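# Place top reel label-down flat on scanner glass

## Task

Take the reel at the top of the stack and lay it flat on the scanner's glass with its label facing downward, then release it so the gripper is no longer holding it.

## Robot and tools

Robot: two arms, left_arm and right_arm, each ending in a two-finger parallel gripper. Base positions in the scene frame: left_arm at (+0.007, +0.251, 0) m with quat_wxyz (+1.000, 0, 0, -0.029); right_arm at (-0.020, -0.346, 0) m with quat_wxyz (+0.995, 0, 0, +0.102).

Frame: a single scene frame serves both arms. Its origin sits on the table surface midway between the arms, +z is up, +x reaches out across the table, and left_arm lies toward +y. The arm names say nothing about which side of a camera image they appear on. On the gripper itself, the fingers extend along its own +z axis and close along its own y axis. end_effector_position is the spot between the finger pads, roughly 1 cm short of the fingertips. Reported hand positions may be slightly wrong, more so when an arm reaches far, and moves commonly finish a centimetre or so from the command, usually below it.

The row format (used by execute_actions and move): 16 plain numbers, always covering both arms even if one is idle. First left_arm: x, y, z (metres, absolute target in the scene frame), qw, qx, qy, qz (absolute orientation quaternion, w first, scene frame), opening; then the same eight for right_arm. Opening runs from -1 (closed) to +1 (fully open, 0.094 m); it is a target, not a change. To keep an arm still, repeat its entire last reported pose plus the wanted opening on every call. To hold an orientation steady, resend the same quaternion you chose rather than copying the possibly drifted one from a result. A target further than 0.6 m from the arm's last reported position along any gripper axis gets the call refused. Each control step, the controller also clamps the commanded pose to at most 70 mm and 16 degrees away from the measured pose, favouring position over orientation when both can't be met.

Tools:
- execute_actions(actions, pictures): actions holds at most one item. An empty list just reports the state. An action item is {"rows": [...], "steps": n}: 1 to 15 rows, n at most 15 (default 15), each step 1/30 s; one row per step, the last row reused if steps outnumber rows. A wait item is {"steps": n} with n up to 300, counted from the previous result, so your thinking time uses some of it. pictures (boolean) chooses whether camera images come back; they do by default. After an action ends, each arm only continues to its last clamped pose, so far targets need further calls.
- move(target, speed): target is a single 16-number row as above (absolute poses). Each gripper travels a straight line to its pose, both arms finishing together, in 0.5 to 10 s; longer paths are cut off at 10 s. speed is the path top speed in m/s, 0.002 to 0.5, default 0.25; rotation is capped at twice that in rad/s. The opening is applied at the move's start. Paths ignore obstacles and the other arm, and grippers may lag, wander or overshoot the speed, especially with a stretched arm. Faster contact and targets set deeper past contact mean harder hits. The result adds a "move:" line giving the ending (done, off_target, moving, held, fault) and any limits that acted (paced: pose was clipped; held: a check blocked some steps, after which the arm may jump faster), plus each gripper's distance from its target. If only one arm is named, the other finished normally.
- wait(seconds): 0 to 10 s of letting the simulation run with no new commands.
- zoom_image(camera, region): a closer look at part of the latest image from cam_high or cam_low (each 504x504). region is [x0, y0, x1, y1] in pixels from the top-left, no bigger than 504 by 504.
- read_manual(section): returns licence texts only; no motion.
- finished_scene(scene): closes the current scene (give its number) and grades it; irreversible. Only call it once the reel is placed and released and stable. Replying without a tool call also ends everything.

Result lines: the state line "left_arm: … | right_arm: …" shows each gripper's position and quaternion. grip_measured is the measured finger opening on the same -1..1 scale; the final joint value gives it in metres. Readings may be off by about 1 mm per gripper. "pose unreachable" means the clearance check altered or stopped that arm's command; HELD flags steps where your row was not fully sent. "Hand target" shows the pose the controller is currently steering toward. FAULT lines signal an arm stop. MOTOR HOT appears from 75 °C; at 90 °C the arm halts for 10 s, and at 100 °C it goes limp and drops. Holding loads for a long time heats motors, even while you are thinking.

Gripping: to hold the reel, command an opening around 0.03 below grip_measured for a firm grip, less for a gentler one. Finger force tops out near 50 to 62 N per pad and is weaker on very thin parts.

Joint ranges (rad), base to gripper: waist -2.618..3.054, shoulder 0..3.142, elbow 0..3.142, wrist pitch -1.571..1.571, wrist yaw -1.571..1.571, wrist roll -2.094..2.094. Elbows cannot fully straighten.

Avoid: dropping the reel, slamming or pressing hard into the stack, scanner or table, letting the arms collide or squeeze each other, and pushing anything off the table, which fails the job. Occasional external tugs on held parts or nudges to loose objects may happen; check the images and re-grip if needed. Time spent, including reply time, matters, so plan ahead and move smoothly.

Each tool is called after "Request:" in YAML: its name, and indented under it one key for each argument.

## Session

Request:
execute_actions:
  actions: []

Request:
zoom_image:
  camera: "cam_low"
  region: [160, 200, 300, 280]

Scene clock: 0.00 s of 5600.00 s.
left_arm: end_effector_position=(+0.6261, +0.4167, +0.2122) grip_measured=+1.000 end_effector_quat_wxyz=(+0.661, +0.258, +0.615, +0.344) | right_arm: end_effector_position=(+0.5004, +0.0460, +0.2429) grip_measured=+1.000 end_effector_quat_wxyz=(+0.623, -0.407, +0.605, -0.282)
Joint positions: left_arm=[0.385 2.256 1.432 0.939 0.241 0.849 0.094] | right_arm=[ 0.602  2.25   1.753  0.417  0.639 -0.97   0.094]
Joint velocities: left_arm=[-0.012  0.002  0.002  0.022 -0.037  0.007  0.   ] | right_arm=[-0.007  0.012 -0.002 -0.022 -0.037  0.007  0.   ]
Hand target (left_arm): +0.627, +0.417, +0.210; +0.659, +0.256, +0.620, +0.340
Hand target (right_arm): +0.500, +0.046, +0.245; +0.623, -0.406, +0.606, -0.281

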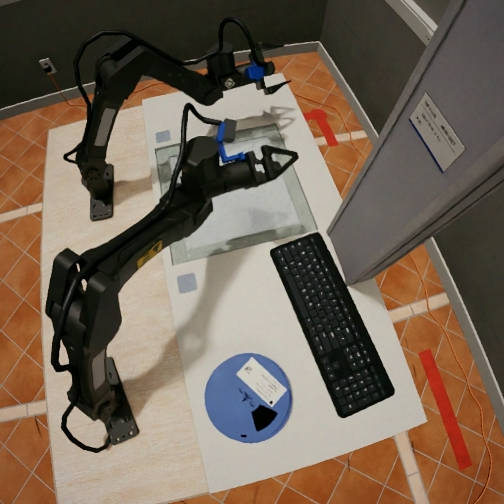

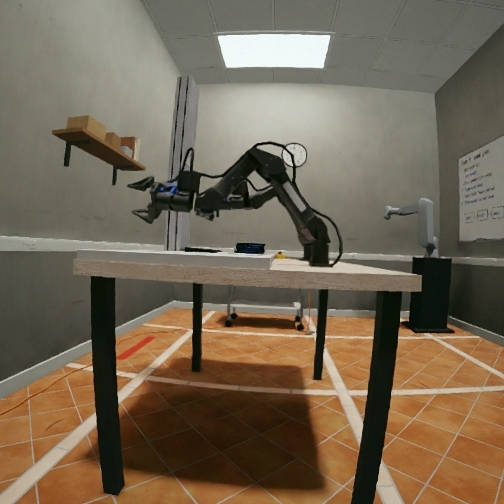

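Region (160, 200, 300, 280) of cam_low's 504x504 image, scaled by 3.600, with more detail than that image has; it fills the top 288 rows of this view, and the rest is white.

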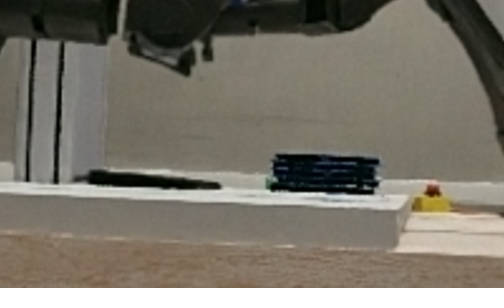

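About 13 mm taller.

Request:
move:
  target: [0.5,0.4,0.25,0.661,0.258,0.615,0.344,-0.3,0.36,-0.4,0.25,0,0,1,0,-1]

Request:
move:
  target: [0.3,0.0,0.2,0.574,0.819,0,0,-0.3,0.26,-0.54,0.12,0,0,1,0,-1]

Request:
move:
  target: [0.3,-0.1,0.2,0.574,0.819,0,0,-0.3,0.31,-0.53,0.092,0,0,1,0,-1]
  speed: 0.1

Request:
move:
  target: [0.3,-0.1,0.2,0.574,0.819,0,0,-0.3,0.31,-0.445,0.096,0,0,1,0,-1]
  speed: 0.04

Request:
zoom_image:
  camera: "cam_low"
  region: [200, 200, 300, 270]

Scene clock: 7.57 s of 5600.00 s.
left_arm: end_effector_position=(+0.5065, +0.3965, +0.2533) grip_measured=-0.298 end_effector_quat_wxyz=(+0.662, +0.259, +0.610, +0.349) | right_arm: end_effector_position=(+0.3779, -0.4083, +0.2472) grip_measured=-0.992 end_effector_quat_wxyz=(+0.134, +0.008, +0.990, -0.039)
Joint positions: left_arm=[0.439 1.793 0.9   1.019 0.295 0.849 0.033] | right_arm=[-0.346  1.933  2.191 -1.552  0.041 -0.131  0.   ]
Joint velocities: left_arm=[-0.002  0.012 -0.002  0.007  0.037 -0.051 -0.001] | right_arm=[ 0.002 -0.002 -0.007  0.022 -0.037 -0.081  0.   ]
Hand target (left_arm): +0.501, +0.398, +0.250; +0.661, +0.258, +0.615, +0.344
Hand target (right_arm): +0.370, -0.405, +0.250; +0.130, +0.004, +0.991, -0.032
Off the commanded pose (left_arm): 0.008 m, 1 deg.
Off the commanded pose (right_arm): 0.020 m, 16 deg.
joint sent to its limit (right arm) — the command would take joint 4 (wrist pitch) past its lower limit, so that joint was sent only as far as its limit.
After step 90, 0.40 s passed at rest.
move: off_target (right_arm)

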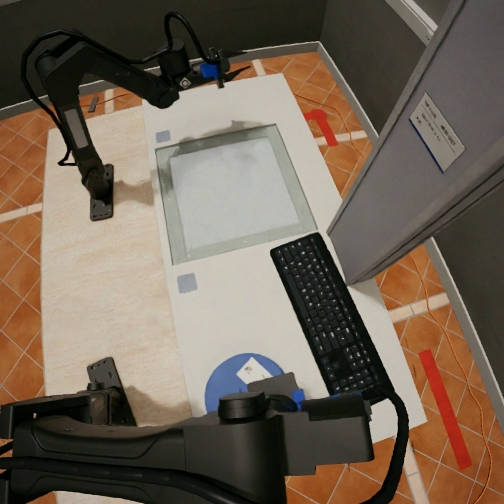

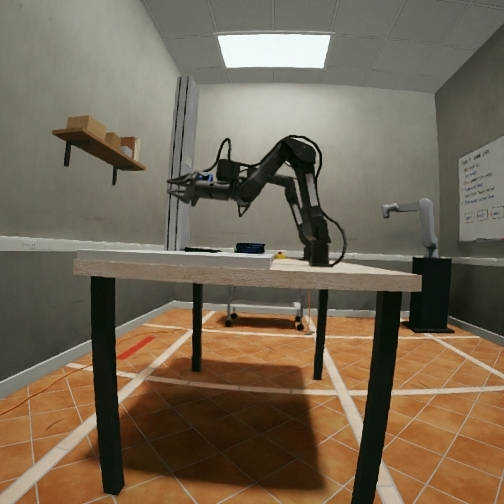

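Scene clock: 11.70 s of 5600.00 s.
left_arm: end_effector_position=(+0.3074, -0.0024, +0.1981) grip_measured=-0.298 end_effector_quat_wxyz=(+0.619, +0.783, +0.045, +0.022) | right_arm: end_effector_position=(+0.2643, -0.5426, +0.1276) grip_measured=-0.992 end_effector_quat_wxyz=(+0.006, +0.001, +1.000, -0.006)
Joint positions: left_arm=[-0.223  1.522  0.854  0.092  1.131  2.08   0.033] | right_arm=[-0.812  1.838  1.608 -1.324  0.003 -0.605  0.   ]
Joint velocities: left_arm=[-0.007 -0.012  0.012 -0.051  0.007 -0.022 -0.   ] | right_arm=[-0.007 -0.012  0.002  0.007 -0.007 -0.007 -0.   ]
Hand target (left_arm): +0.309, -0.005, +0.197; +0.614, +0.787, +0.052, +0.013
Hand target (right_arm): +0.261, -0.544, +0.120; -0.002, -0.000, +1.000, -0.003
Off the commanded pose (left_arm): 0.008 m, 9 deg.
Off the commanded pose (right_arm): 0.009 m, 1 deg.
joint sent to its limit (left arm) — the command would take joint 6 (wrist roll) past its upper limit, so that joint was sent only as far as its limit.
move: off_target (left_arm)

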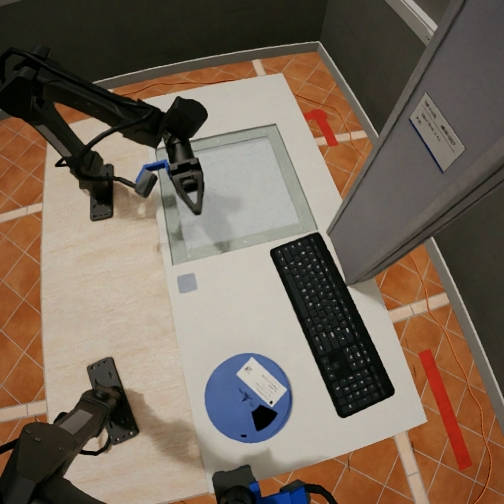

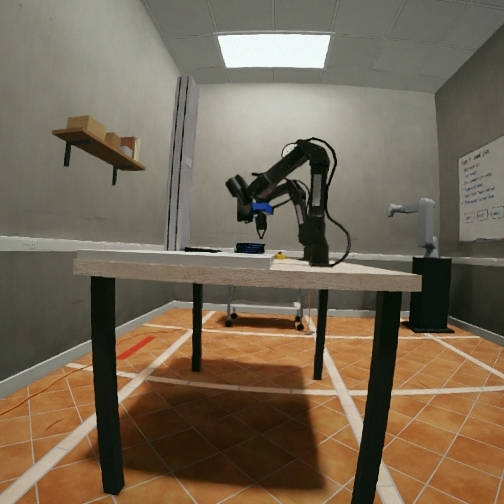

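Scene clock: 13.17 s of 5600.00 s.
left_arm: end_effector_position=(+0.3012, -0.0979, +0.2028) grip_measured=-0.298 end_effector_quat_wxyz=(+0.583, +0.812, -0.008, +0.012) | right_arm: end_effector_position=(+0.3004, -0.5267, +0.0901) grip_measured=-0.992 end_effector_quat_wxyz=(-0.010, -0.000, +1.000, +0.004)
Joint positions: left_arm=[-0.497  1.67   1.089  0.022  0.926  2.065  0.033] | right_arm=[-0.721  1.969  1.635 -1.258  0.003 -0.516  0.   ]
Joint velocities: left_arm=[ 0.007  0.027 -0.012 -0.022  0.066  0.022 -0.   ] | right_arm=[-0.007  0.007 -0.002 -0.037  0.007 -0.007  0.001]
Hand target (left_arm): +0.301, -0.101, +0.201; +0.577, +0.817, +0.001, +0.000
Hand target (right_arm): +0.310, -0.529, +0.092; +0.001, -0.000, +1.000, -0.000
Off the commanded pose (left_arm): 0.004 m, 2 deg.
Off the commanded pose (right_arm): 0.010 m, 1 deg.
move: done

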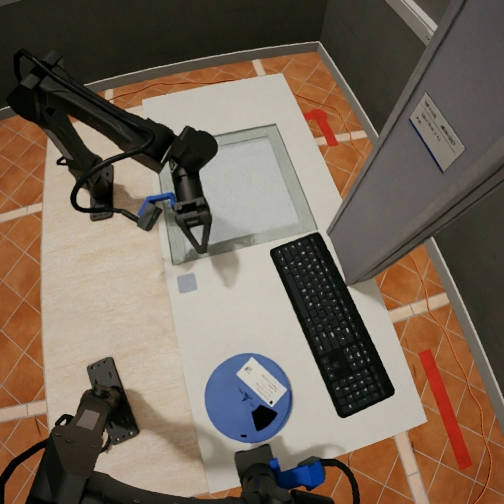

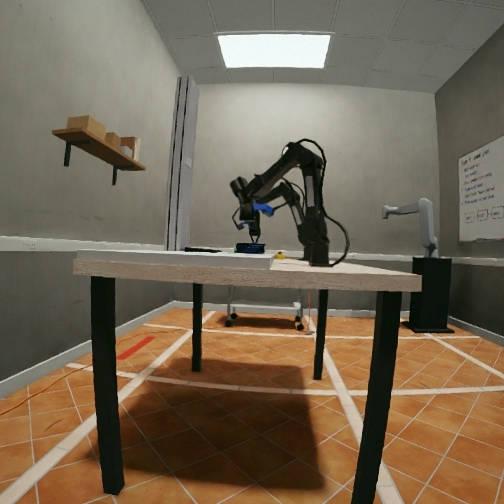

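Scene clock: 15.53 s of 5600.00 s.
left_arm: end_effector_position=(+0.3007, -0.0972, +0.2006) grip_measured=-0.298 end_effector_quat_wxyz=(+0.580, +0.815, -0.004, +0.009) | right_arm: end_effector_position=(+0.3107, -0.4483, +0.0928) grip_measured=-0.992 end_effector_quat_wxyz=(-0.007, -0.000, +1.000, +0.000)
Joint positions: left_arm=[-0.497  1.67   1.089  0.009  0.923  2.066  0.033] | right_arm=[-0.507  1.876  1.52  -1.228  0.004 -0.303  0.   ]
Joint velocities: left_arm=[-0.002  0.002  0.007 -0.051  0.037 -0.066  0.   ] | right_arm=[ 0.007 -0.017  0.017 -0.007 -0.037 -0.022 -0.001]
Hand target (left_arm): +0.300, -0.100, +0.200; +0.574, +0.819, +0.000, +0.000
Hand target (right_arm): +0.309, -0.444, +0.096; +0.000, +0.000, +1.000, +0.001
Off the commanded pose (left_arm): 0.003 m, 1 deg.
Off the commanded pose (right_arm): 0.005 m, 1 deg.
move: done

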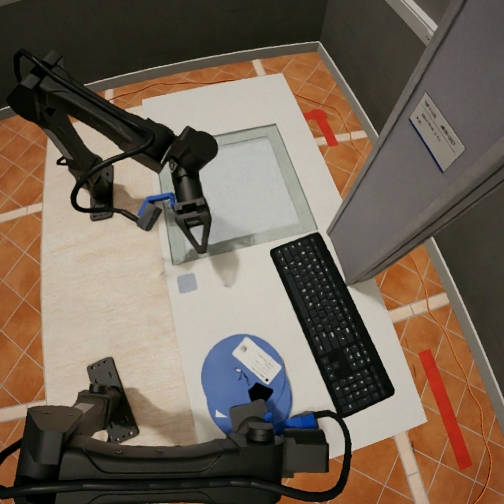

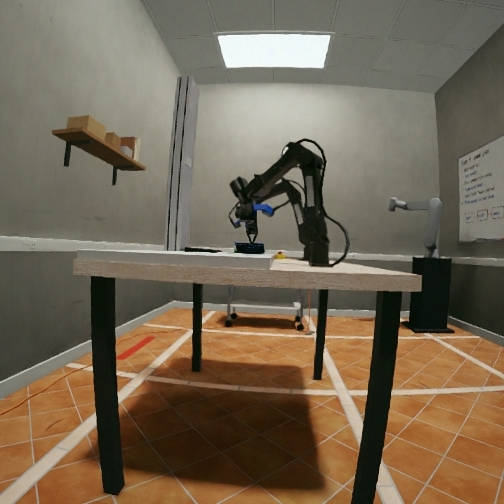

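Region (200, 200, 300, 270) of cam_low's 504x504 image, scaled by 5.040, with more detail than that image has; it fills the top 353 rows of this view, and the rest is white.

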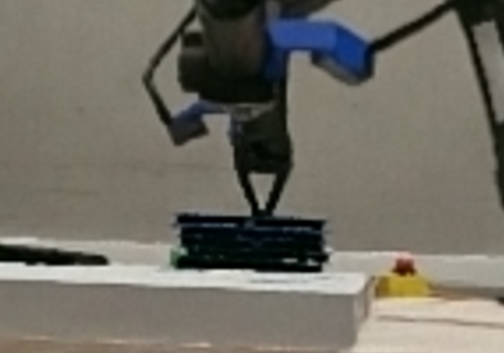

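Request:
move:
  target: [0.3,-0.21,0.088,0.64,0.768,0,0,-0.3,0.31,-0.445,0.096,0,0,1,0,-1]
  speed: 0.12

Request:
move:
  target: [0.3,-0.283,0.088,0.64,0.768,0,0,-0.3,0.31,-0.445,0.096,0,0,1,0,-1]
  speed: 0.04

Request:
move:
  target: [0.3,-0.283,0.095,0.64,0.768,0,0,-0.85,0.3,-0.55,0.1,0,0,1,0,-1]
  speed: 0.1

Request:
move:
  target: [0.29,-0.2,0.22,0.707,0.707,0,0,-0.85,0.3,-0.55,0.1,0,0,1,0,-1]
  speed: 0.1

Request:
move:
  target: [0.32,0.1,0.24,0.707,0,0.707,0,-0.85,0.3,-0.55,0.1,0,0,1,0,-1]

Request:
move:
  target: [0.32,0.13,0.2,0.406,-0.579,0.579,-0.406,-0.85,0.3,-0.55,0.1,0,0,1,0,-1]

Request:
move:
  target: [0.32,0.13,0.1,0.406,-0.579,0.579,-0.406,-0.85,0.3,-0.55,0.1,0,0,1,0,-1]
  speed: 0.05

Request:
move:
  target: [0.31,0.13,0.062,0.406,-0.579,0.579,-0.406,-0.5,0.3,-0.55,0.1,0,0,1,0,-1]
  speed: 0.03

Request:
move:
  target: [0.25,0.13,0.07,0.406,-0.579,0.579,-0.406,-0.5,0.3,-0.55,0.1,0,0,1,0,-1]
  speed: 0.05

Scene clock: 25.57 s of 5600.00 s.
left_arm: end_effector_position=(+0.2991, -0.2042, +0.0867) grip_measured=-0.298 end_effector_quat_wxyz=(+0.640, +0.768, -0.003, -0.001) | right_arm: end_effector_position=(+0.3107, -0.4483, +0.0928) grip_measured=-0.992 end_effector_quat_wxyz=(-0.007, +0.001, +1.000, +0.000)
Joint positions: left_arm=[-0.707  2.206  1.086  0.861  0.792  1.759  0.033] | right_arm=[-0.507  1.876  1.52  -1.228  0.004 -0.3    0.   ]
Joint velocities: left_arm=[-0.007 -0.012  0.012  0.051 -0.022  0.081  0.   ] | right_arm=[-0.012 -0.012  0.002  0.022  0.022  0.007  0.002]
Hand target (left_arm): +0.300, -0.210, +0.088; +0.642, +0.767, +0.000, -0.002
Hand target (right_arm): +0.310, -0.445, +0.096; -0.000, -0.000, +1.000, +0.000
Off the commanded pose (left_arm): 0.006 m, 0 deg.
Off the commanded pose (right_arm): 0.005 m, 1 deg.
After step 90, 5.07 s passed at rest.
move: done

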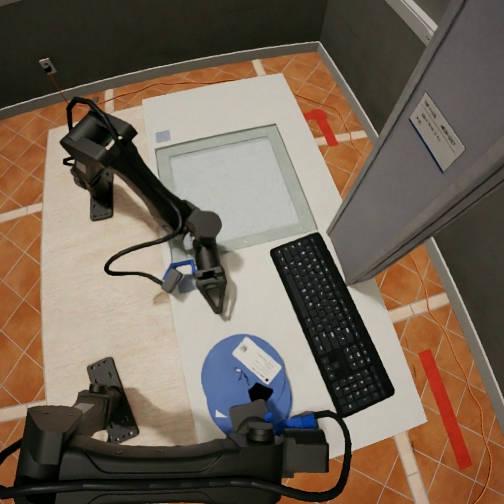

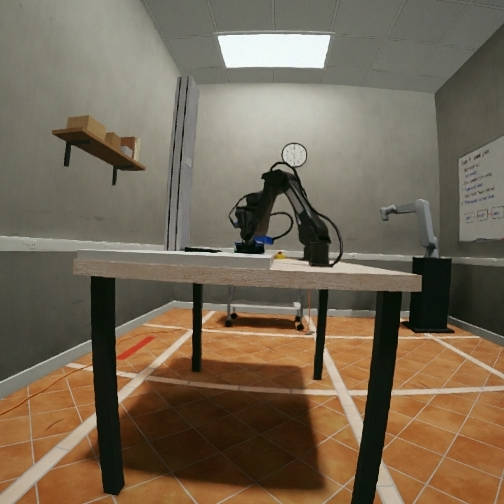

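Scene clock: 27.83 s of 5600.00 s.
left_arm: end_effector_position=(+0.3018, -0.2772, +0.0958) grip_measured=-0.298 end_effector_quat_wxyz=(+0.650, +0.760, -0.010, +0.010) | right_arm: end_effector_position=(+0.3107, -0.4483, +0.0928) grip_measured=-0.992 end_effector_quat_wxyz=(-0.007, +0.001, +1.000, +0.000)
Joint positions: left_arm=[-0.818  2.343  1.362  0.78   0.681  1.727  0.033] | right_arm=[-0.507  1.876  1.52  -1.228  0.004 -0.3    0.   ]
Joint velocities: left_arm=[-0.012 -0.007  0.017  0.037  0.007 -0.007  0.   ] | right_arm=[ 0.012 -0.002 -0.002 -0.007  0.022 -0.007  0.001]
Hand target (left_arm): +0.301, -0.283, +0.088; +0.641, +0.767, +0.001, -0.000
Hand target (right_arm): +0.310, -0.445, +0.096; -0.000, +0.000, +1.000, +0.000
Off the commanded pose (left_arm): 0.010 m, 2 deg.
Off the commanded pose (right_arm): 0.005 m, 1 deg.
move: done

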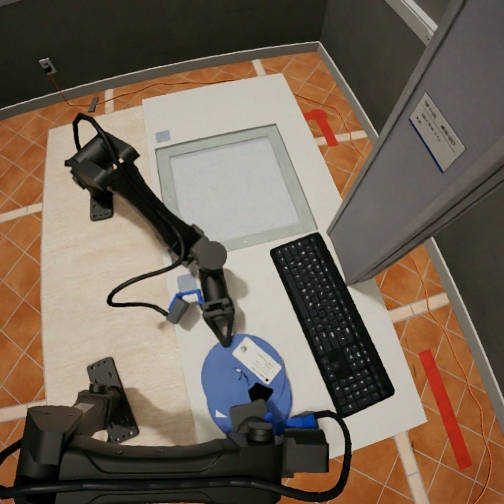

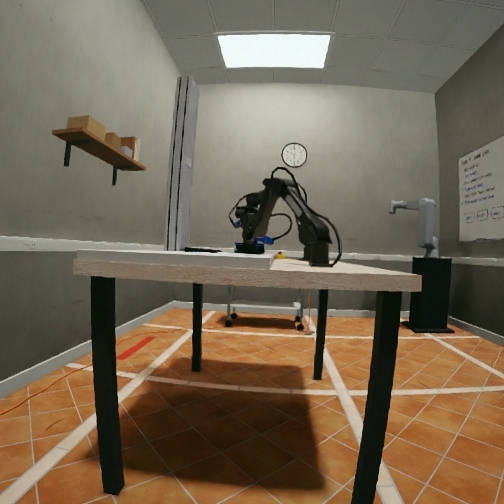

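Scene clock: 29.30 s of 5600.00 s.
left_arm: end_effector_position=(+0.3026, -0.2783, +0.1075) grip_measured=-0.771 end_effector_quat_wxyz=(+0.662, +0.749, -0.016, +0.018) | right_arm: end_effector_position=(+0.2983, -0.5491, +0.0994) grip_measured=-0.992 end_effector_quat_wxyz=(+0.001, +0.003, +1.000, -0.003)
Joint positions: left_arm=[-0.818  2.335  1.362  0.815  0.682  1.719  0.011] | right_arm=[-0.775  1.98   1.689 -1.275  0.004 -0.563  0.   ]
Joint velocities: left_arm=[-0.017  0.007  0.012 -0.007 -0.022 -0.066 -0.001] | right_arm=[ 0.017 -0.002 -0.002 -0.051 -0.022 -0.066  0.001]
Hand target (left_arm): +0.300, -0.282, +0.095; +0.642, +0.767, +0.000, +0.001
Hand target (right_arm): +0.301, -0.551, +0.100; -0.001, +0.000, +1.000, -0.001
Off the commanded pose (left_arm): 0.014 m, 4 deg.
Off the commanded pose (right_arm): 0.002 m, 1 deg.
move: off_target (left_arm)

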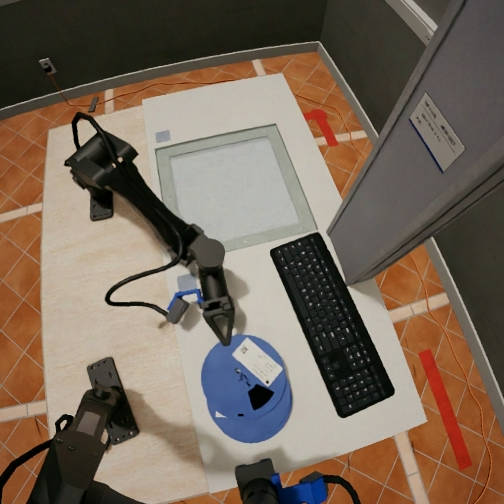

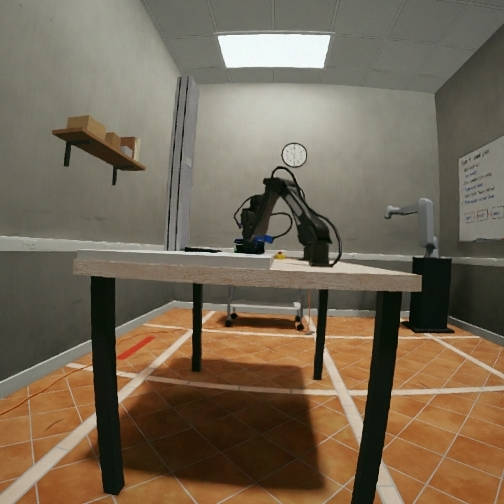

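Scene clock: 31.07 s of 5600.00 s.
left_arm: end_effector_position=(+0.2903, -0.2057, +0.2135) grip_measured=-0.775 end_effector_quat_wxyz=(+0.701, +0.714, +0.002, +0.002) | right_arm: end_effector_position=(+0.2983, -0.5491, +0.0994) grip_measured=-0.992 end_effector_quat_wxyz=(+0.001, +0.002, +1.000, -0.003)
Joint positions: left_arm=[-0.723  1.958  1.108  0.824  0.783  1.588  0.011] | right_arm=[-0.775  1.98   1.689 -1.275  0.004 -0.565  0.   ]
Joint velocities: left_arm=[-0.027  0.002 -0.012 -0.022  0.007 -0.037 -0.001] | right_arm=[-0.002 -0.012 -0.012 -0.037  0.022 -0.022 -0.002]
Hand target (left_arm): +0.289, -0.200, +0.220; +0.706, +0.708, -0.001, -0.000
Hand target (right_arm): +0.300, -0.550, +0.100; +0.000, -0.000, +1.000, -0.000
Off the commanded pose (left_arm): 0.009 m, 1 deg.
Off the commanded pose (right_arm): 0.002 m, 0 deg.
move: done

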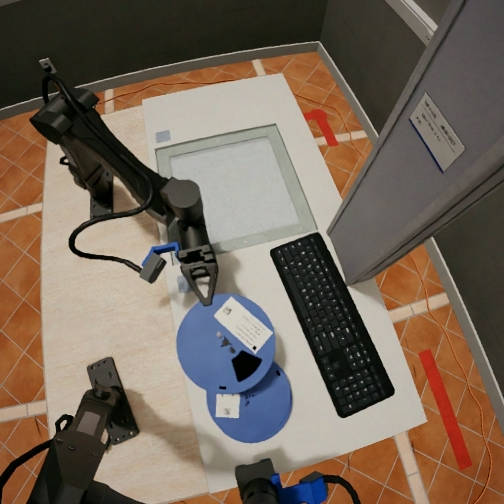

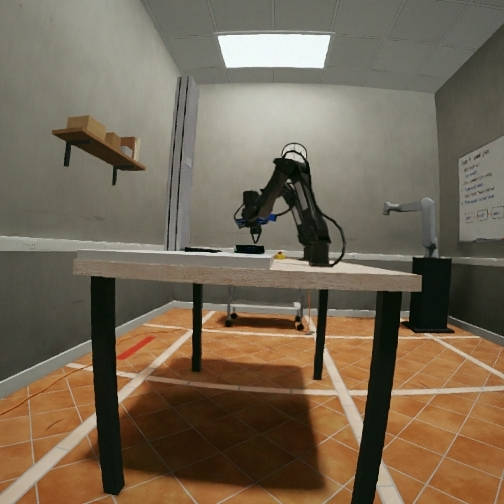

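Scene clock: 36.07 s of 5600.00 s.
left_arm: end_effector_position=(+0.3107, +0.0968, +0.2183) grip_measured=-0.777 end_effector_quat_wxyz=(+0.697, +0.024, +0.717, +0.005) | right_arm: end_effector_position=(+0.2983, -0.5491, +0.0994) grip_measured=-0.992 end_effector_quat_wxyz=(+0.001, +0.002, +1.000, -0.003)
Joint positions: left_arm=[-0.82   1.144  0.35   0.751 -0.851  0.008  0.01 ] | right_arm=[-0.775  1.98   1.689 -1.275  0.004 -0.565  0.   ]
Joint velocities: left_arm=[-0.007  0.007  0.007 -0.095 -0.022 -0.022  0.   ] | right_arm=[-0.017 -0.007  0.007  0.066  0.081 -0.066 -0.001]
Hand target (left_arm): +0.314, +0.102, +0.240; +0.712, -0.005, +0.702, -0.006
Hand target (right_arm): +0.300, -0.550, +0.100; +0.000, +0.000, +1.000, -0.000
Off the commanded pose (left_arm): 0.024 m, 3 deg.
Off the commanded pose (right_arm): 0.002 m, 0 deg.
move: off_target (left_arm)

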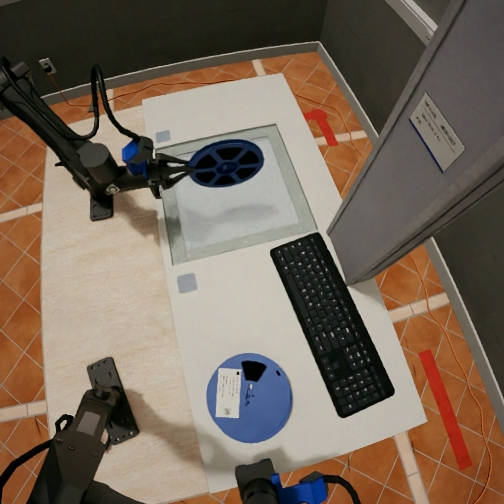

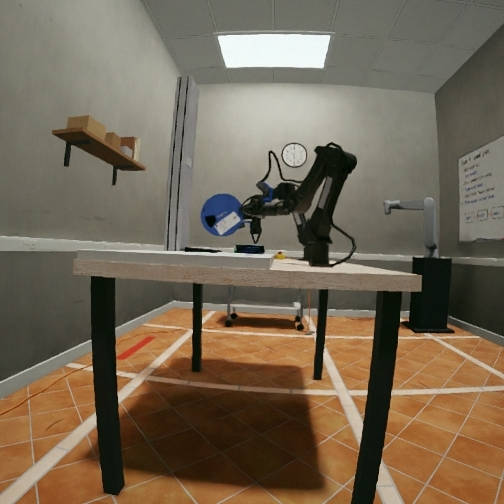

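Scene clock: 39.90 s of 5600.00 s.
left_arm: end_effector_position=(+0.3161, +0.1280, +0.1780) grip_measured=-0.777 end_effector_quat_wxyz=(-0.405, +0.574, -0.600, +0.383) | right_arm: end_effector_position=(+0.2983, -0.5491, +0.0994) grip_measured=-0.992 end_effector_quat_wxyz=(+0.001, +0.002, +1.000, -0.003)
Joint positions: left_arm=[-0.658  1.035  0.528  0.007 -0.658 -1.843  0.01 ] | right_arm=[-0.775  1.98   1.689 -1.275  0.004 -0.565  0.   ]
Joint velocities: left_arm=[-0.007  0.002 -0.012 -0.007 -0.007 -0.022 -0.   ] | right_arm=[-0.017 -0.012  0.022  0.051 -0.022  0.022 -0.001]
Hand target (left_arm): +0.320, +0.130, +0.200; -0.410, +0.578, -0.578, +0.405
Hand target (right_arm): +0.300, -0.550, +0.100; +0.000, +0.000, +1.000, -0.000
Off the commanded pose (left_arm): 0.022 m, 4 deg.
Off the commanded pose (right_arm): 0.002 m, 0 deg.
move: off_target (left_arm)

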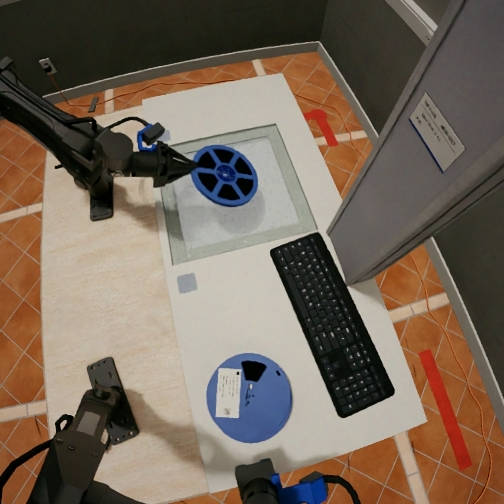

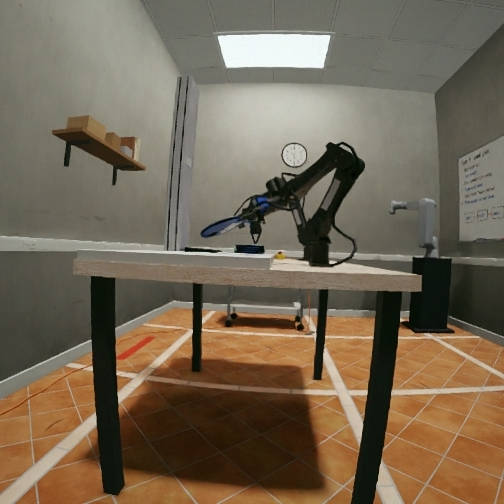

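Scene clock: 41.80 s of 5600.00 s.
left_arm: end_effector_position=(+0.3214, +0.1229, +0.1060) grip_measured=-0.777 end_effector_quat_wxyz=(-0.401, +0.576, -0.579, +0.415) | right_arm: end_effector_position=(+0.2983, -0.5491, +0.0994) grip_measured=-0.992 end_effector_quat_wxyz=(+0.001, +0.002, +1.000, -0.003)
Joint positions: left_arm=[-0.654  1.303  0.279  0.592 -0.646 -1.856  0.01 ] | right_arm=[-0.775  1.98   1.689 -1.275  0.004 -0.565  0.   ]
Joint velocities: left_arm=[ 0.002  0.012 -0.012  0.066  0.022 -0.11  -0.   ] | right_arm=[ 0.007  0.017 -0.002 -0.051  0.037  0.022 -0.001]
Hand target (left_arm): +0.320, +0.130, +0.100; -0.406, +0.579, -0.579, +0.406
Hand target (right_arm): +0.300, -0.550, +0.100; +0.000, +0.000, +1.000, -0.000
Off the commanded pose (left_arm): 0.009 m, 1 deg.
Off the commanded pose (right_arm): 0.002 m, 0 deg.
move: done

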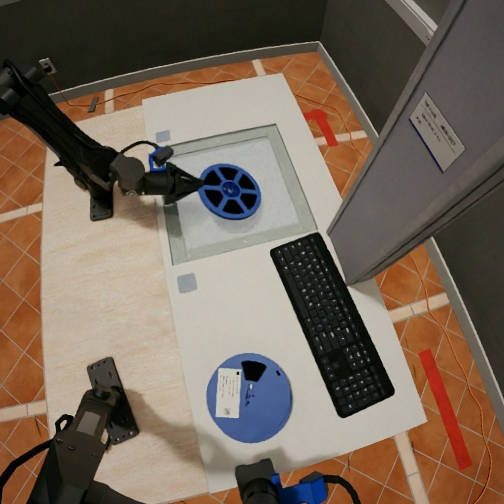

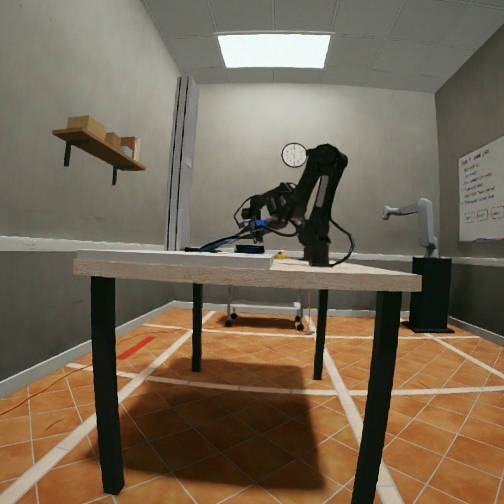

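Scene clock: 43.57 s of 5600.00 s.
left_arm: end_effector_position=(+0.3144, +0.1258, +0.0644) grip_measured=-0.502 end_effector_quat_wxyz=(-0.399, +0.579, -0.580, +0.411) | right_arm: end_effector_position=(+0.2983, -0.5491, +0.0994) grip_measured=-0.992 end_effector_quat_wxyz=(+0.001, +0.002, +1.000, -0.003)
Joint positions: left_arm=[-0.667  1.537  0.186  0.9   -0.659 -1.873  0.023] | right_arm=[-0.775  1.98   1.689 -1.275  0.004 -0.565  0.   ]
Joint velocities: left_arm=[ 0.007 -0.002 -0.002  0.154 -0.037 -0.022 -0.001] | right_arm=[-0.007 -0.007 -0.007 -0.037 -0.007  0.007  0.   ]
Hand target (left_arm): +0.310, +0.130, +0.061; -0.405, +0.579, -0.579, +0.406
Hand target (right_arm): +0.300, -0.550, +0.100; +0.000, +0.000, +1.000, -0.000
Off the commanded pose (left_arm): 0.007 m, 1 deg.
Off the commanded pose (right_arm): 0.002 m, 0 deg.
move: done

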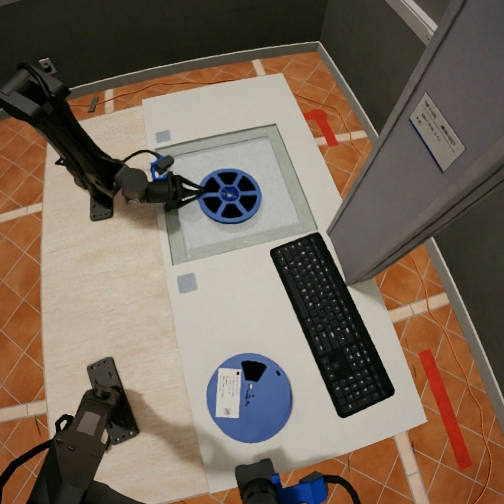

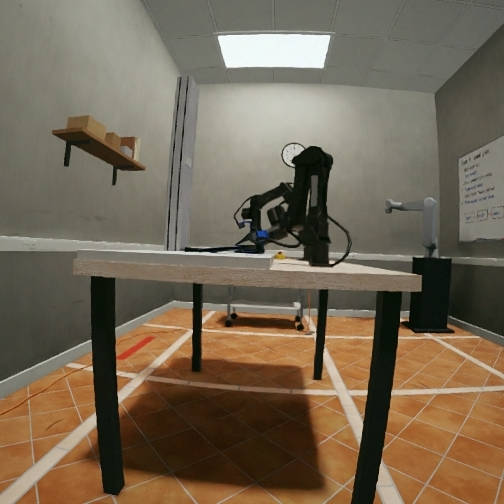

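Scene clock: 45.60 s of 5600.00 s.
left_arm: end_effector_position=(+0.2535, +0.1221, +0.0732) grip_measured=-0.502 end_effector_quat_wxyz=(-0.394, +0.583, -0.573, +0.420) | right_arm: end_effector_position=(+0.2983, -0.5491, +0.0994) grip_measured=-0.992 end_effector_quat_wxyz=(+0.001, +0.002, +1.000, -0.003)
Joint positions: left_arm=[-0.959  1.219  0.098  0.54  -0.912 -2.091  0.023] | right_arm=[-0.775  1.98   1.689 -1.275  0.004 -0.565  0.   ]
Joint velocities: left_arm=[-0.007 -0.007 -0.022 -0.066 -0.022  0.007 -0.001] | right_arm=[ 0.012 -0.012  0.012 -0.051  0.037  0.037 -0.   ]
Hand target (left_arm): +0.249, +0.128, +0.070; -0.404, +0.580, -0.579, +0.407
Hand target (right_arm): +0.300, -0.550, +0.100; +0.000, +0.000, +1.000, -0.000
Off the commanded pose (left_arm): 0.009 m, 2 deg.
Off the commanded pose (right_arm): 0.002 m, 0 deg.
move: done

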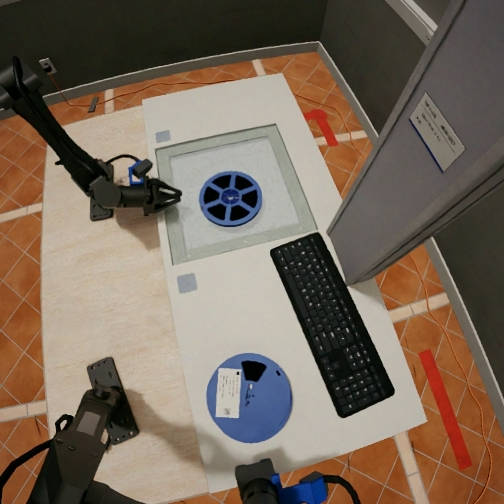

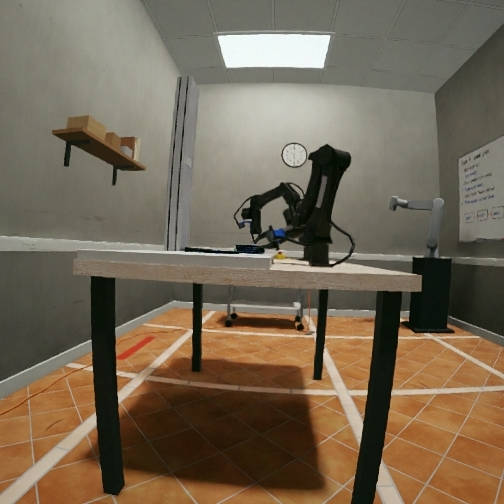

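Request:
finished_scene:
  scene: 2

The scene is finished: the task was done.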